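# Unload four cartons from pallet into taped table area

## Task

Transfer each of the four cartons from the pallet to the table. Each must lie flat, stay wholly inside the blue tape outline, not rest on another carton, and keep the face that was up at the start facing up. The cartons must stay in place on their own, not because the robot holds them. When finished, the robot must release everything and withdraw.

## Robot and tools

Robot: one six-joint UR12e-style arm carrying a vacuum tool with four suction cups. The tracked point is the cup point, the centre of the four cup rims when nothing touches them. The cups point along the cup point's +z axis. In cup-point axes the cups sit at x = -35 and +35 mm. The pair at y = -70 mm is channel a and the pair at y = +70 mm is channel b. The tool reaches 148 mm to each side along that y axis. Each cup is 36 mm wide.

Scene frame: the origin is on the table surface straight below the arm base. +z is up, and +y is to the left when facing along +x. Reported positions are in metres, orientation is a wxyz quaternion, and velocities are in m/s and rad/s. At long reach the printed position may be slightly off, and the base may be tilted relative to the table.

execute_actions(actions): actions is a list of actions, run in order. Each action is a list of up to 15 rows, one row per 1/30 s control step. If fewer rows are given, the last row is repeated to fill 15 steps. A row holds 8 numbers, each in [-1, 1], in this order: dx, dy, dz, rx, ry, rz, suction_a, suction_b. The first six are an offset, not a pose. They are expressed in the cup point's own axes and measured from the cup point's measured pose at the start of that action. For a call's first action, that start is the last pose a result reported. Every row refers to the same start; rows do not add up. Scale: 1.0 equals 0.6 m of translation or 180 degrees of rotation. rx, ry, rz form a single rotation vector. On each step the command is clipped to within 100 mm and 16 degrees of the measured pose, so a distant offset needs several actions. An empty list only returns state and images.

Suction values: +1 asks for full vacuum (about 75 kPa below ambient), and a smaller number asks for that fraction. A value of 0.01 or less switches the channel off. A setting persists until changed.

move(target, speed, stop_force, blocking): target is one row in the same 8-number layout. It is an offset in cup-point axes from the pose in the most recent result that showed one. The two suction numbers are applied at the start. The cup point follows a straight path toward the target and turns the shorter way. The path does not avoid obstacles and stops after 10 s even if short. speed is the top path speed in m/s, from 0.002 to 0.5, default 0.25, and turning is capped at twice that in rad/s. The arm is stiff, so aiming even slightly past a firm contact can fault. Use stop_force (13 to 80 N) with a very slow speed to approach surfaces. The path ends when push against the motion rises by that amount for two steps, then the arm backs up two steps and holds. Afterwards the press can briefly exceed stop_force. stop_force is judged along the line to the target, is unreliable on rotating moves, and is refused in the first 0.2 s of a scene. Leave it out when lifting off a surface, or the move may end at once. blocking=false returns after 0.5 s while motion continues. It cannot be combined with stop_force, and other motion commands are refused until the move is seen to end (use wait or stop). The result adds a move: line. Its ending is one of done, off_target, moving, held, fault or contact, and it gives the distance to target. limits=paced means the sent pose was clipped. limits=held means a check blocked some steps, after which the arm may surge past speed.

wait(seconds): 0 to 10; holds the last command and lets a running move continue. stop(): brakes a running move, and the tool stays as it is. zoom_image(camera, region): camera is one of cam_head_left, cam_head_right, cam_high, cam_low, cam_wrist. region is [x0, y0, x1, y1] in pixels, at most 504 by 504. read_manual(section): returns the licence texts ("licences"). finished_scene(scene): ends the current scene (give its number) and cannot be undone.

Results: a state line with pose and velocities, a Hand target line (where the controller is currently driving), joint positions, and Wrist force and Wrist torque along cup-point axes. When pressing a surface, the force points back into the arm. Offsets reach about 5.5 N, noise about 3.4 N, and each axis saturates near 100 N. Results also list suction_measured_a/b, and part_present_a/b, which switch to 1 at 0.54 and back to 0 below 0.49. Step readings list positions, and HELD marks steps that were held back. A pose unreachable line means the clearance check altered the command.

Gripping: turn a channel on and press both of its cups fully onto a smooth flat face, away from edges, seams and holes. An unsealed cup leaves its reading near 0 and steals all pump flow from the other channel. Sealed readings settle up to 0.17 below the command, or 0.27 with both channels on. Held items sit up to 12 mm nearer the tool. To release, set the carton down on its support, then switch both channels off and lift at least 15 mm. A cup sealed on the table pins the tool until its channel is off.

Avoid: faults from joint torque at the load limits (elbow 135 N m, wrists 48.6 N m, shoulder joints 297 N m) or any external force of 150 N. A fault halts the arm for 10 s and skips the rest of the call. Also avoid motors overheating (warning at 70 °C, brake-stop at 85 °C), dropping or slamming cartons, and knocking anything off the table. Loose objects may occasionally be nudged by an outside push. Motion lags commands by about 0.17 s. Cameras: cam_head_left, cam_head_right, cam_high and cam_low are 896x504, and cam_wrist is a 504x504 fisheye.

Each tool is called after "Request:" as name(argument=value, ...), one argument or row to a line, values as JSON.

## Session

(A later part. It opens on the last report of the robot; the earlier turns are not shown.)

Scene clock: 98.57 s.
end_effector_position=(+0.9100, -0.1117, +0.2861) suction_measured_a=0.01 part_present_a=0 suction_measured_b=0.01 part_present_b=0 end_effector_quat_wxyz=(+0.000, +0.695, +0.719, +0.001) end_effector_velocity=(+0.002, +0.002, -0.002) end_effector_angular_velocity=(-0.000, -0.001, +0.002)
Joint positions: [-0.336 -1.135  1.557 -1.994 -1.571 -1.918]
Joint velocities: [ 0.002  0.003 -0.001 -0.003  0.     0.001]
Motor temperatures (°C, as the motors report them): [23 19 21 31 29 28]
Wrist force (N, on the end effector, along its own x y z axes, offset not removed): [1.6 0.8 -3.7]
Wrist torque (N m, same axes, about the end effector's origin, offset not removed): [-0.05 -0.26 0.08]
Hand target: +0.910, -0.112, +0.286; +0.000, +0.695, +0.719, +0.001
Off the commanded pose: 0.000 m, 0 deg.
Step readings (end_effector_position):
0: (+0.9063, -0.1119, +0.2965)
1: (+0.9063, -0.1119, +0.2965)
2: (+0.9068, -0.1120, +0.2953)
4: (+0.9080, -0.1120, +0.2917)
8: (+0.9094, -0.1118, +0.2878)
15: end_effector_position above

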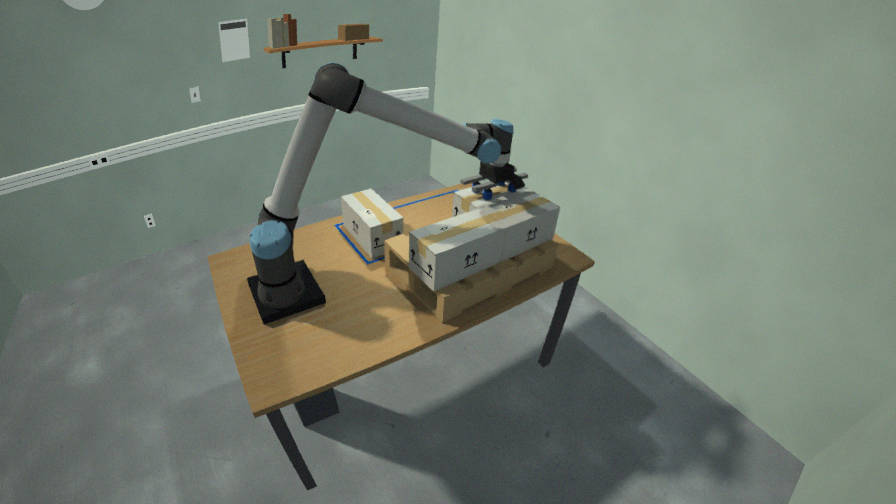

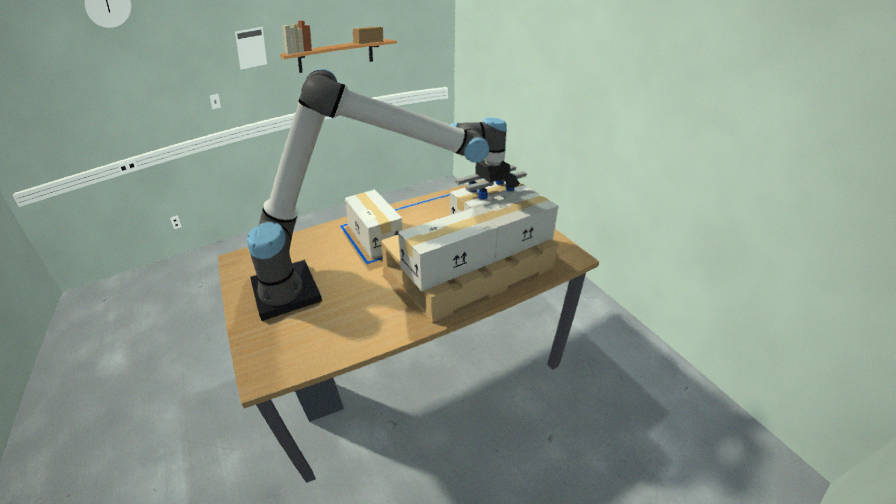

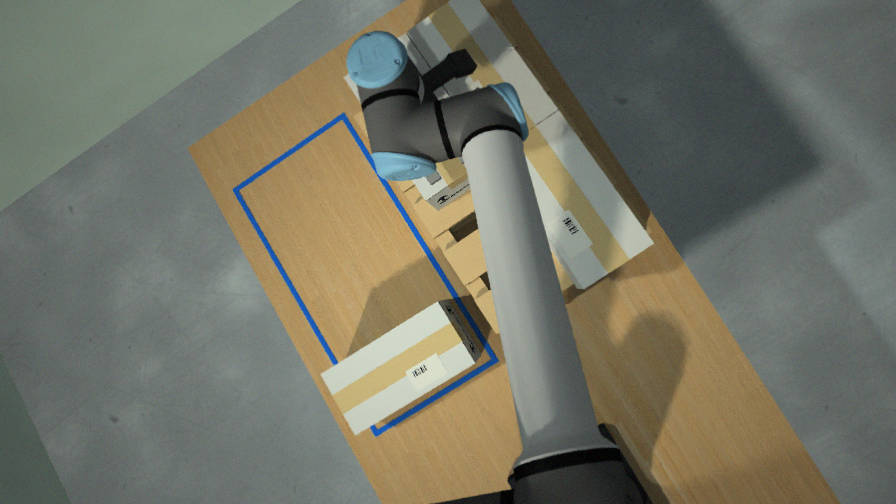

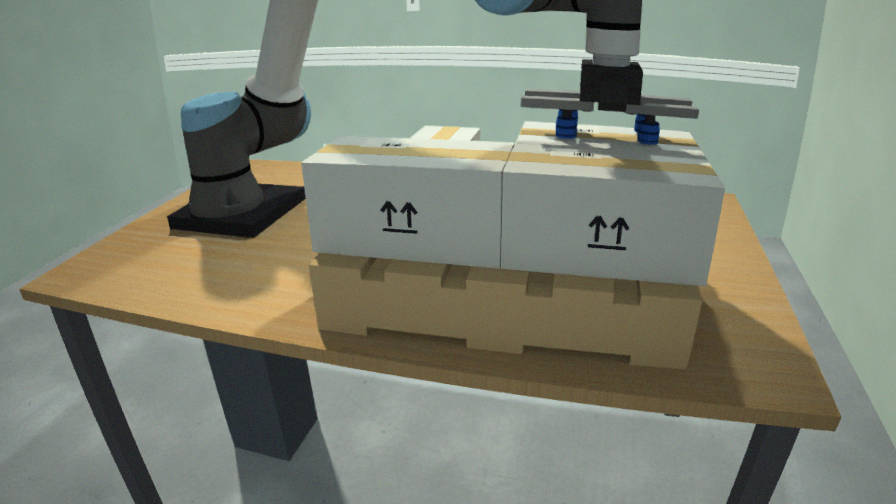

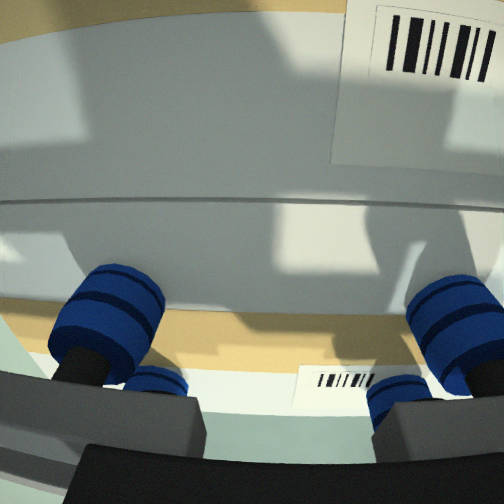

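Request:
execute_actions(
  actions=[
    [[0.002,0.007,0.004,0,0,0,0,0]],
    [[0,0,0.014,0,0,0,0,0]],
    [[0,0,0.002,0,0,0,1,1]],
    [[0,0,0,0,0,0,1,1]],
  ],
)

Request:
move(
  target=[0.01,0,-0.095,0,0,0,1,1],
  speed=0.14,
)

Request:
move(
  target=[0.1667,-0.0333,0,0,0,0,1,1],
  speed=0.3,
)

Request:
move(
  target=[0.389,-0.356,0,0,0,-0.489,1,1],
  speed=0.5,
)

Scene clock: 110.13 s.
end_effector_position=(+0.9141, -0.1103, +0.2743) suction_measured_a=0.73 part_present_a=1 suction_measured_b=0.73 part_present_b=1 end_effector_quat_wxyz=(+0.000, +0.695, +0.719, +0.001) end_effector_velocity=(-0.000, +0.000, -0.001) end_effector_angular_velocity=(+0.002, +0.001, -0.000)
Joint positions: [-0.334 -1.121  1.559 -2.01  -1.571 -1.916]
Joint velocities: [-0.     0.001  0.001  0.     0.002 -0.   ]
Motor temperatures (°C, as the motors report them): [23 19 21 31 29 28]
Wrist force (N, on the end effector, along its own x y z axes, offset not removed): [1.4 -4.8 18.3]
Wrist torque (N m, same axes, about the end effector's origin, offset not removed): [-1.33 -0.27 0.13]
Hand target: +0.914, -0.110, +0.274; +0.000, +0.695, +0.719, +0.001
Off the commanded pose: 0.000 m, 0 deg.
Step readings (end_effector_position; steps 1 to 15: 1st action; 16 to 30: 2nd action; 31 to 45: 3rd action; 46 to 60: 4th action):
0: (+0.9102, -0.1116, +0.2858)
1: (+0.9102, -0.1115, +0.2857)
2: (+0.9106, -0.1114, +0.2853)
4: (+0.9119, -0.1109, +0.2846)
8: (+0.9134, -0.1105, +0.2840)
15: (+0.9141, -0.1103, +0.2837)
16: (+0.9141, -0.1103, +0.2837)
17: (+0.9143, -0.1104, +0.2828)
19: (+0.9142, -0.1103, +0.2800)
23: (+0.9142, -0.1103, +0.2771)
30: (+0.9141, -0.1103, +0.2757)
31: (+0.9141, -0.1103, +0.2756)
32: (+0.9141, -0.1103, +0.2754)
34: (+0.9140, -0.1103, +0.2748)
38: (+0.9140, -0.1103, +0.2743)
45: (+0.9141, -0.1103, +0.2743)
46: (+0.9141, -0.1103, +0.2743)
47: (+0.9141, -0.1103, +0.2743)
49: (+0.9141, -0.1103, +0.2743)
53: (+0.9141, -0.1103, +0.2743)
60: end_effector_position above

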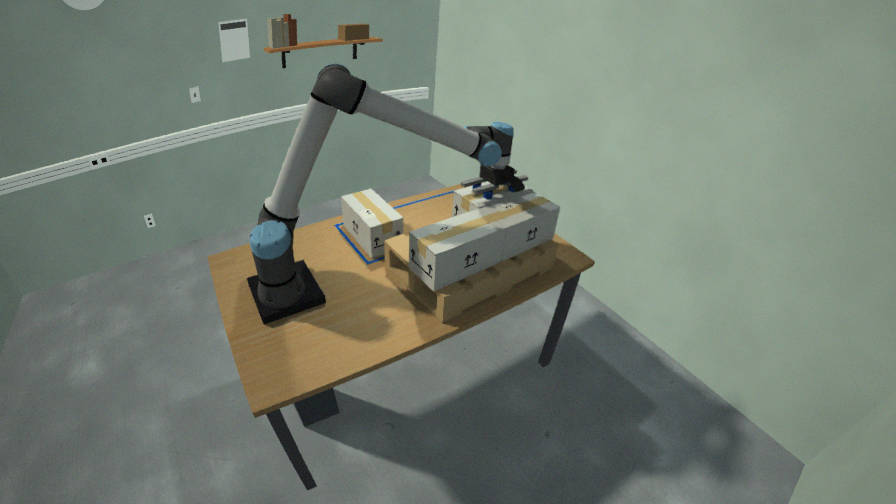

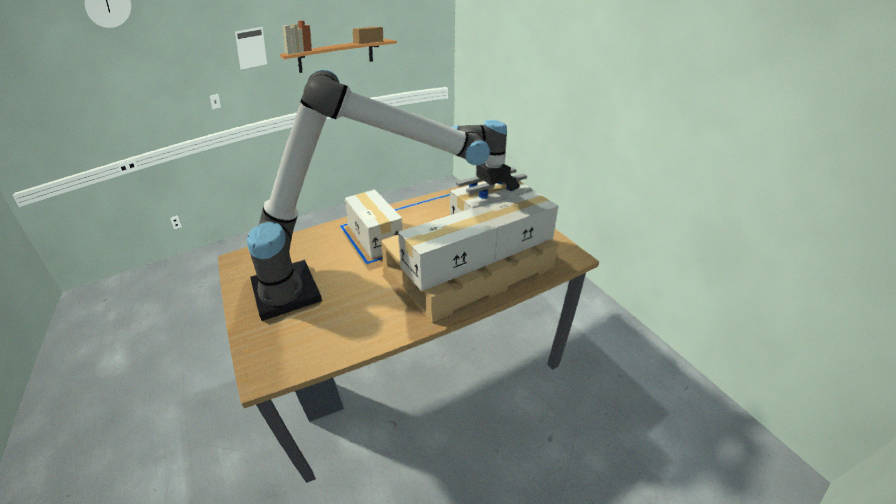

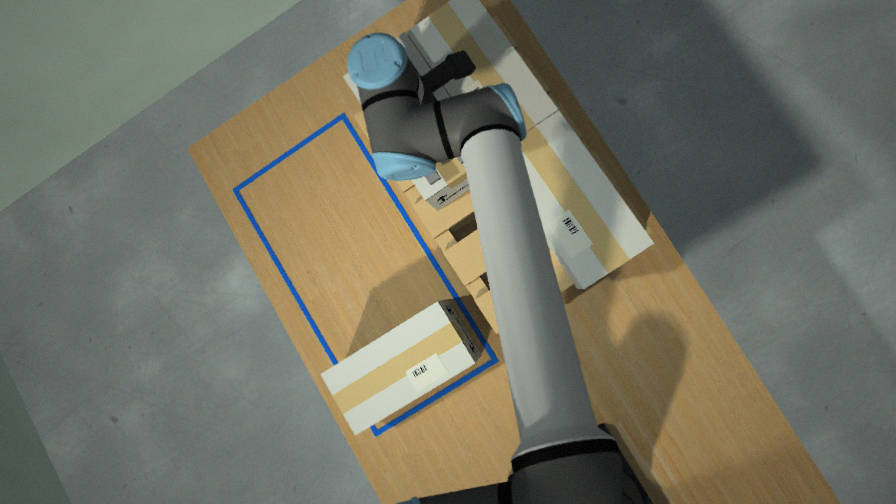

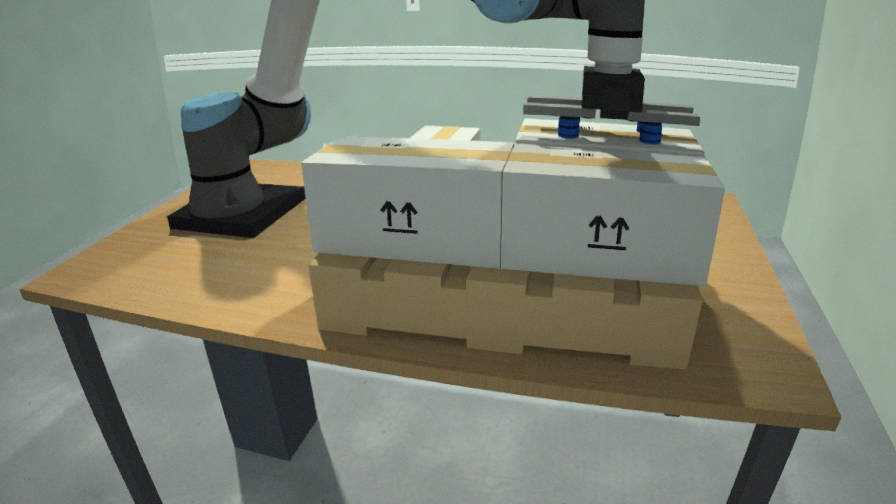

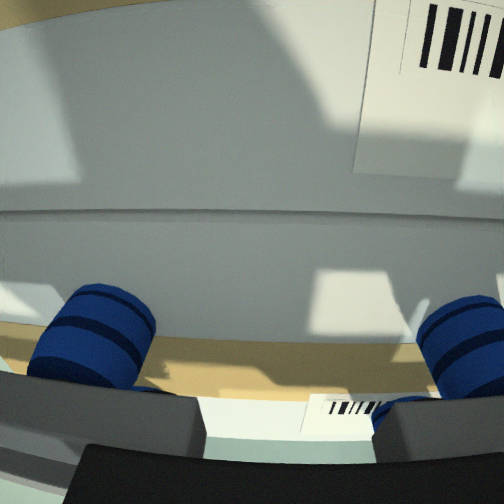

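Scene clock: 111.13 s.
end_effector_position=(+0.9138, -0.1044, +0.3310) suction_measured_a=0.76 part_present_a=1 suction_measured_b=0.76 part_present_b=1 end_effector_quat_wxyz=(+0.000, +0.695, +0.719, +0.001) end_effector_velocity=(-0.000, +0.001, +0.002) end_effector_angular_velocity=(-0.001, +0.001, +0.001)
Joint positions: [-0.327 -1.158  1.506 -1.92  -1.571 -1.909]
Joint velocities: [ 0.001 -0.001 -0.002  0.004 -0.001  0.   ]
Motor temperatures (°C, as the motors report them): [23 19 21 31 29 28]
Wrist force (N, on the end effector, along its own x y z axes, offset not removed): [-0.7 0.3 20.8]
Wrist torque (N m, same axes, about the end effector's origin, offset not removed): [-0.44 -0.05 0.17]
Hand target: +0.914, -0.104, +0.331; +0.000, +0.695, +0.719, +0.001
Off the commanded pose: 0.000 m, 0 deg.
move: done

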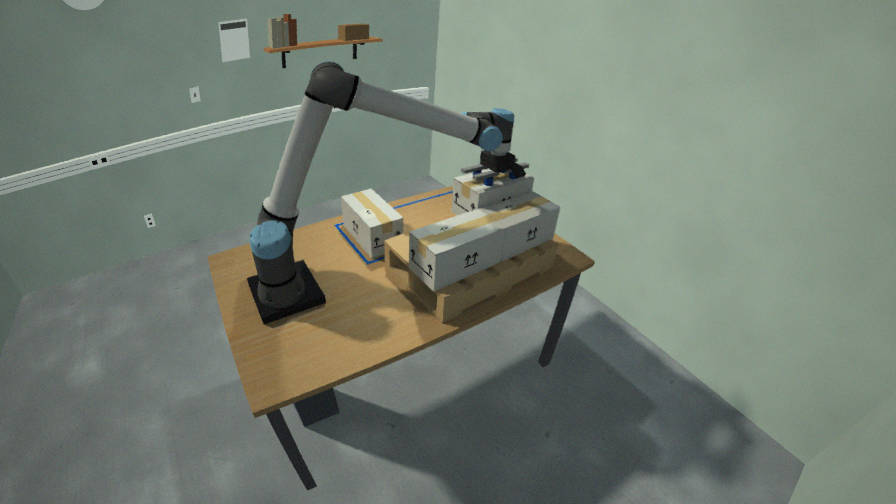

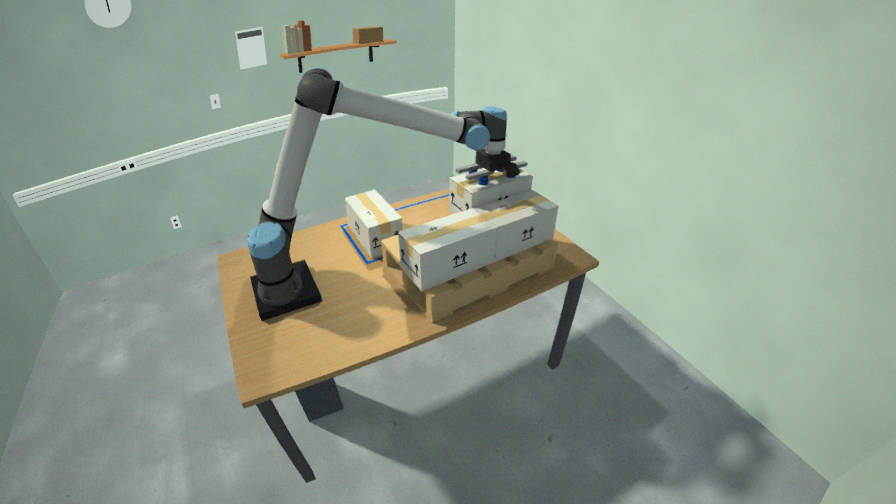

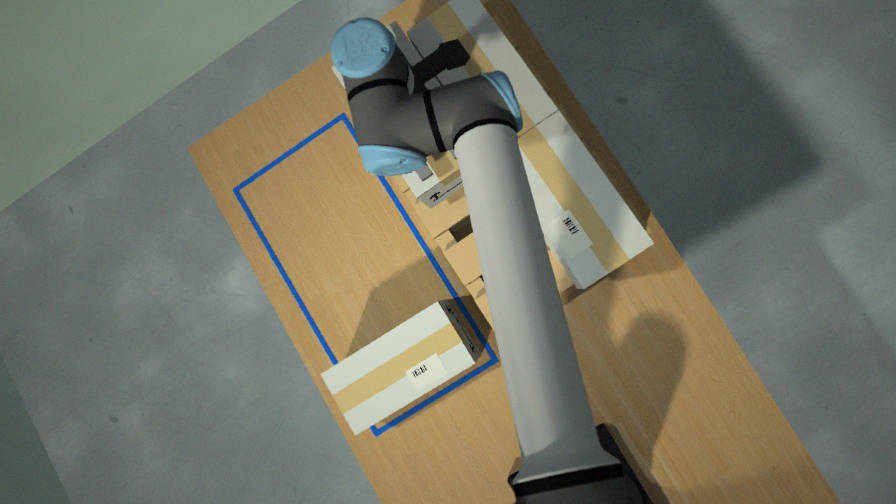

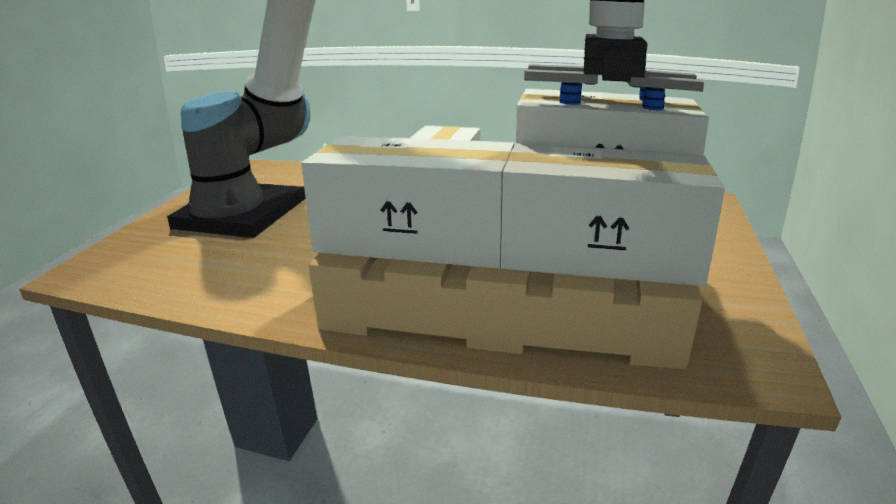

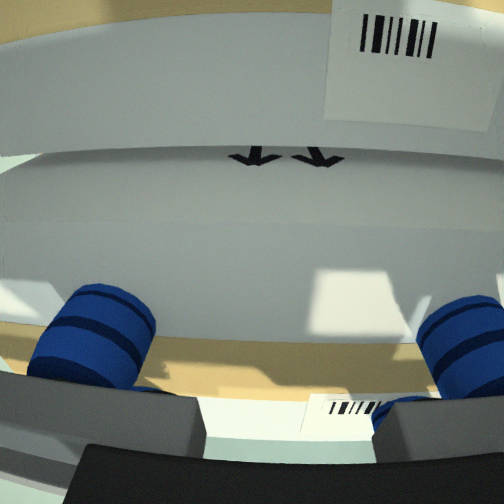

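Scene clock: 112.20 s.
end_effector_position=(+0.8905, -0.0055, +0.3310) suction_measured_a=0.76 part_present_a=1 suction_measured_b=0.76 part_present_b=1 end_effector_quat_wxyz=(+0.000, +0.695, +0.719, +0.001) end_effector_velocity=(-0.000, +0.003, +0.000) end_effector_angular_velocity=(-0.000, -0.001, -0.000)
Joint positions: [-0.226 -1.203  1.572 -1.94  -1.571 -1.808]
Joint velocities: [ 0.003 -0.001  0.001 -0.     0.     0.003]
Motor temperatures (°C, as the motors report them): [23 19 21 31 29 28]
Wrist force (N, on the end effector, along its own x y z axes, offset not removed): [3.3 -1.3 21.7]
Wrist torque (N m, same axes, about the end effector's origin, offset not removed): [-0.68 -0.52 0.09]
Hand target: +0.890, -0.005, +0.331; +0.000, +0.695, +0.719, +0.001
Off the commanded pose: 0.000 m, 0 deg.
move: done

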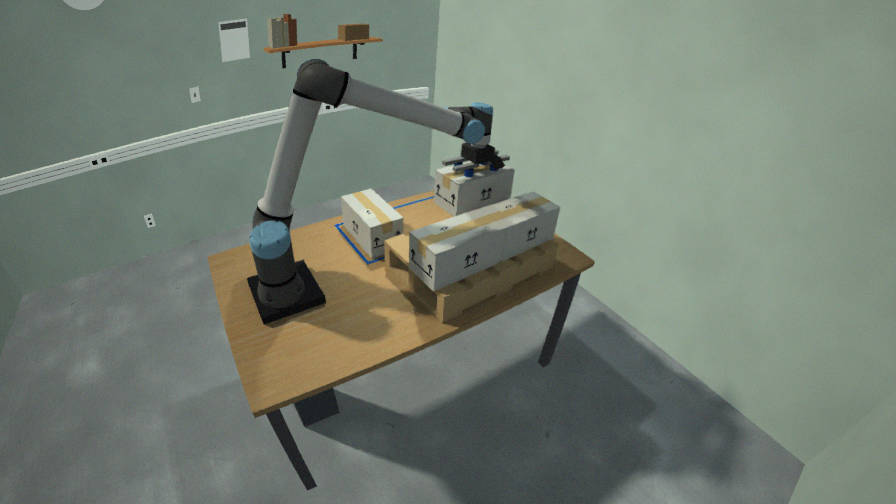

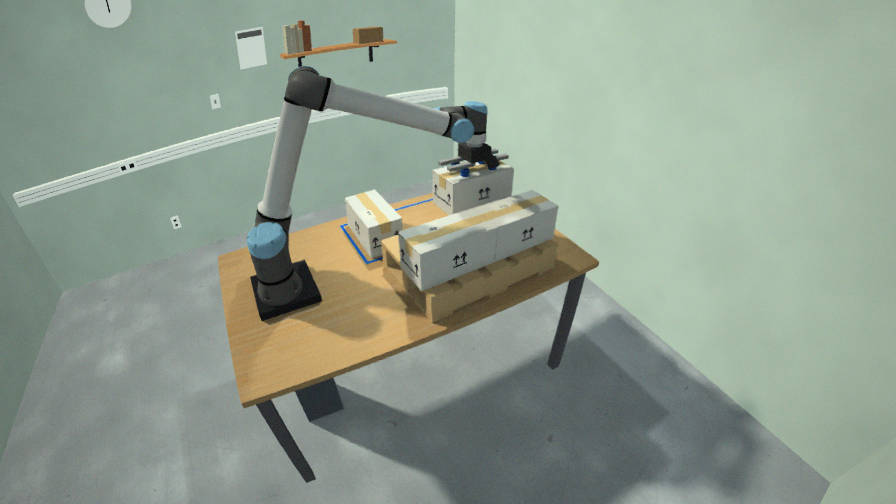

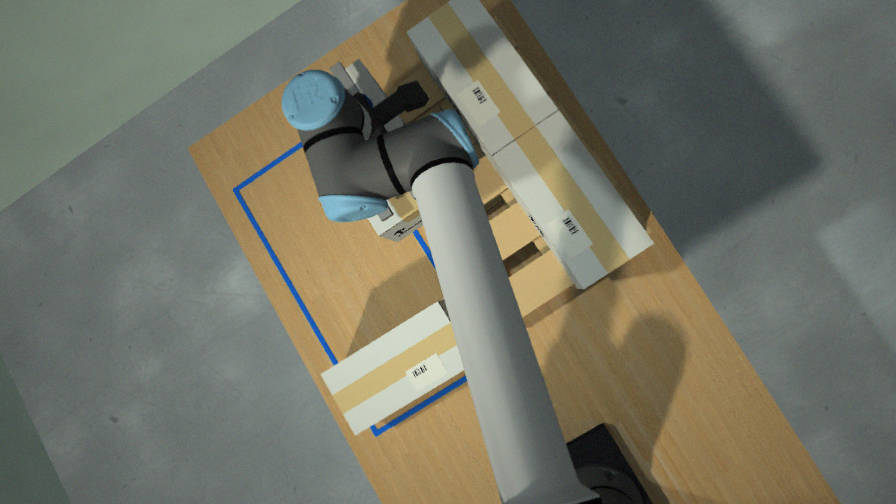

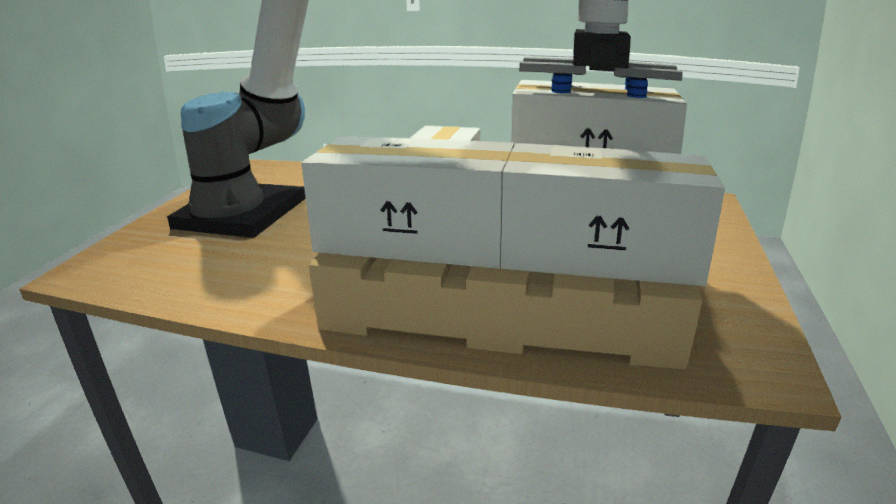

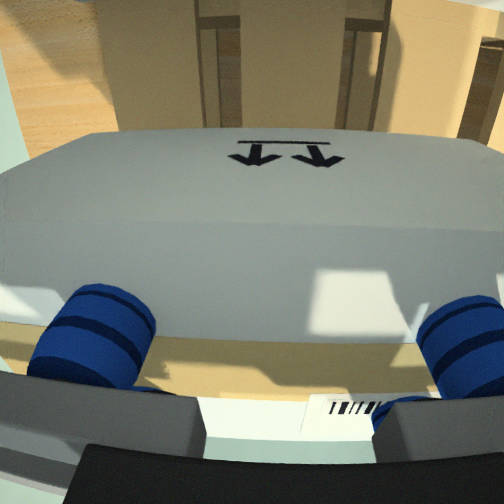

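Scene clock: 114.47 s.
end_effector_position=(+0.6691, +0.2201, +0.3309) suction_measured_a=0.76 part_present_a=1 suction_measured_b=0.76 part_present_b=1 end_effector_quat_wxyz=(+0.001, +0.001, +1.000, +0.000) end_effector_velocity=(-0.002, +0.004, +0.001) end_effector_angular_velocity=(+0.001, -0.001, +0.017)
Joint positions: [ 0.045 -1.495  1.939 -2.015 -1.571 -3.071]
Joint velocities: [ 0.005 -0.003  0.002 -0.001  0.001 -0.012]
Motor temperatures (°C, as the motors report them): [23 19 21 31 29 28]
Wrist force (N, on the end effector, along its own x y z axes, offset not removed): [1.0 -0.3 18.5]
Wrist torque (N m, same axes, about the end effector's origin, offset not removed): [-0.61 -0.24 -0.01]
Hand target: +0.669, +0.220, +0.331; +0.001, +0.000, +1.000, +0.000
Off the commanded pose: 0.000 m, 0 deg.
move: done

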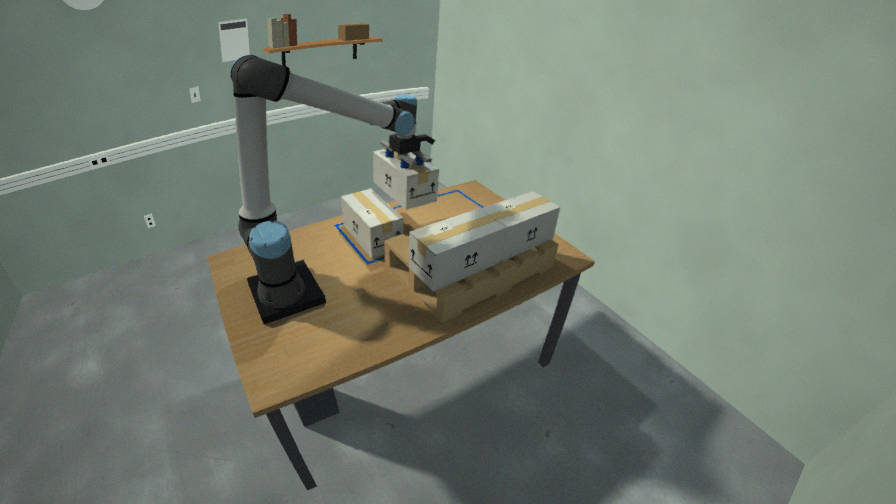

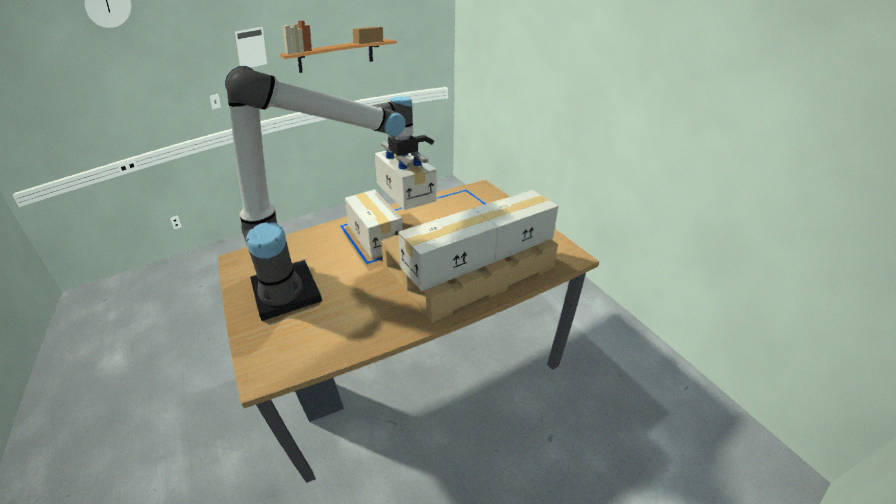

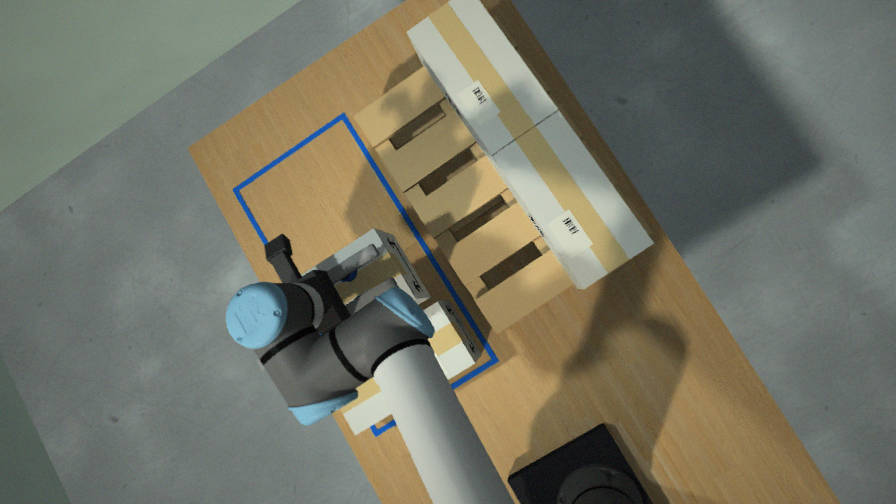

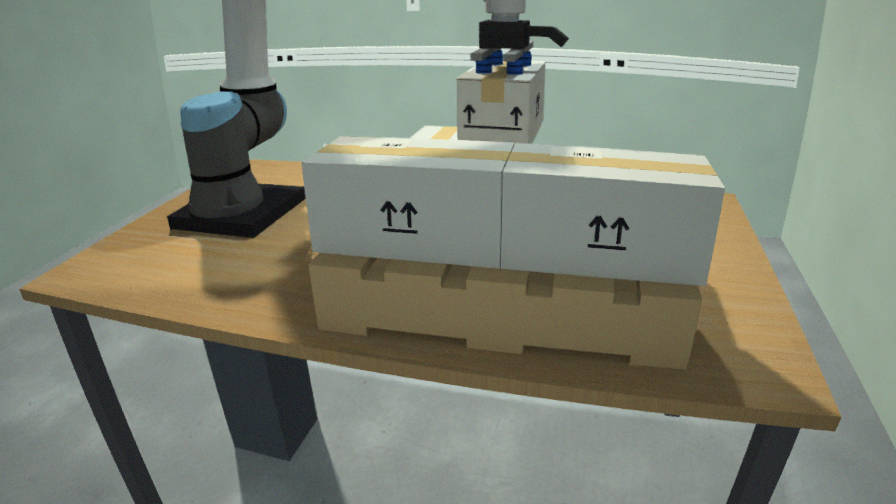

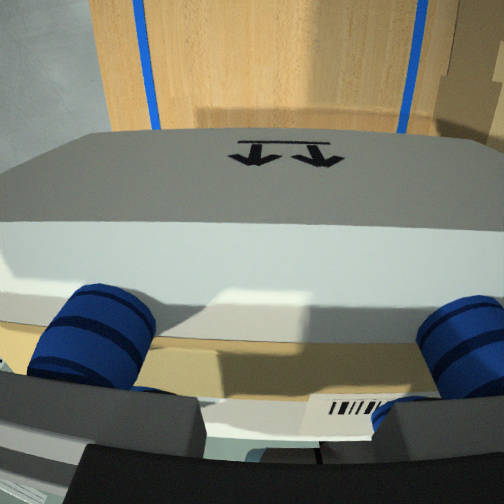

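Request:
move(
  target=[0,-0.002,0.302,0,0,0,1,1],
  speed=0.2,
)

Scene clock: 118.93 s.
end_effector_position=(+0.6692, +0.2189, +0.1501) suction_measured_a=0.76 part_present_a=1 suction_measured_b=0.76 part_present_b=1 end_effector_quat_wxyz=(+0.001, +0.001, +1.000, +0.000) end_effector_velocity=(+0.000, +0.000, -0.002) end_effector_angular_velocity=(+0.000, -0.001, -0.000)
Joint positions: [ 0.043 -1.306  2.097 -2.363 -1.571 -3.073]
Joint velocities: [ 0.     0.003  0.001 -0.005  0.     0.   ]
Motor temperatures (°C, as the motors report them): [23 19 21 31 29 28]
Wrist force (N, on the end effector, along its own x y z axes, offset not removed): [2.3 0.1 21.0]
Wrist torque (N m, same axes, about the end effector's origin, offset not removed): [-0.48 -0.44 0.16]
Hand target: +0.669, +0.219, +0.150; +0.001, +0.001, +1.000, +0.000
Off the commanded pose: 0.001 m, 0 deg.
move: done

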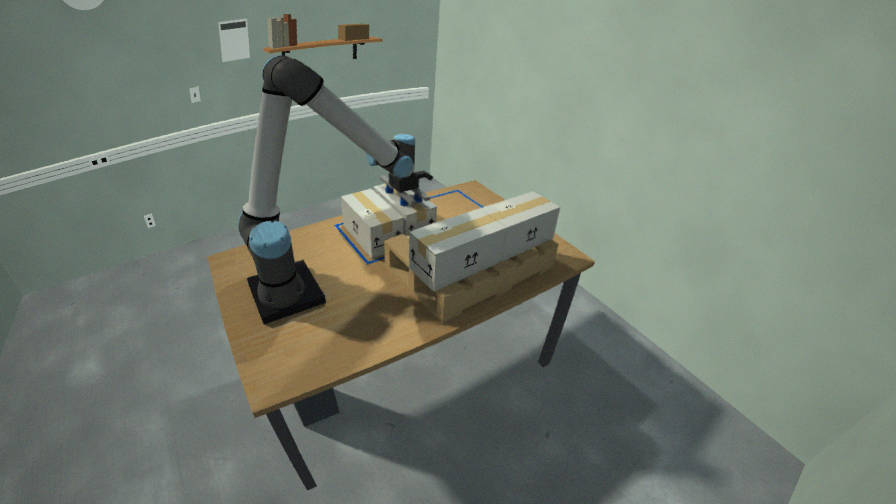

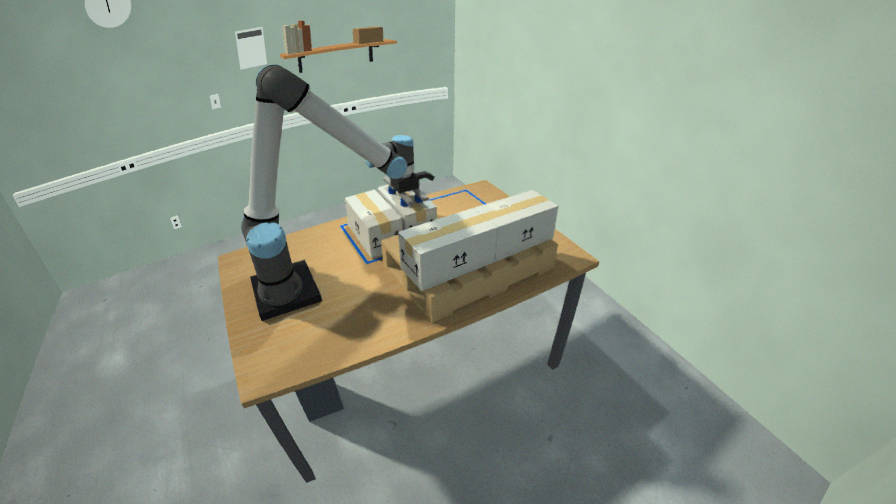

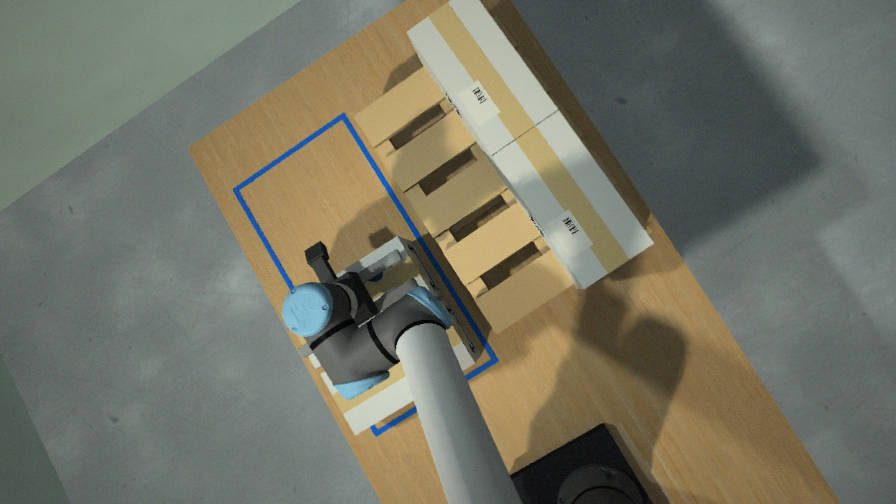

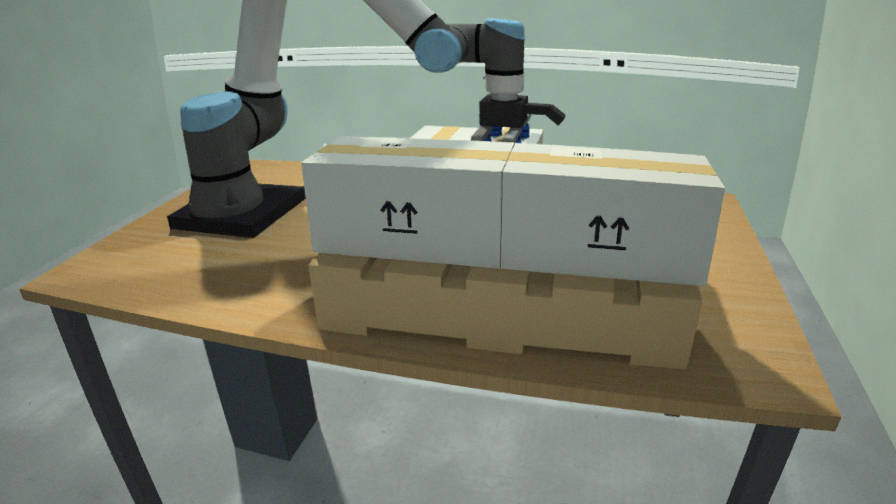

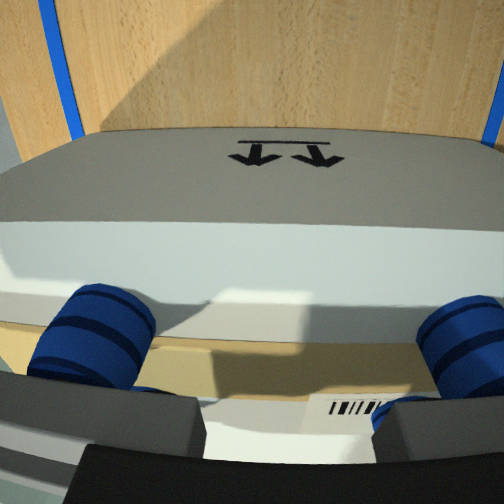

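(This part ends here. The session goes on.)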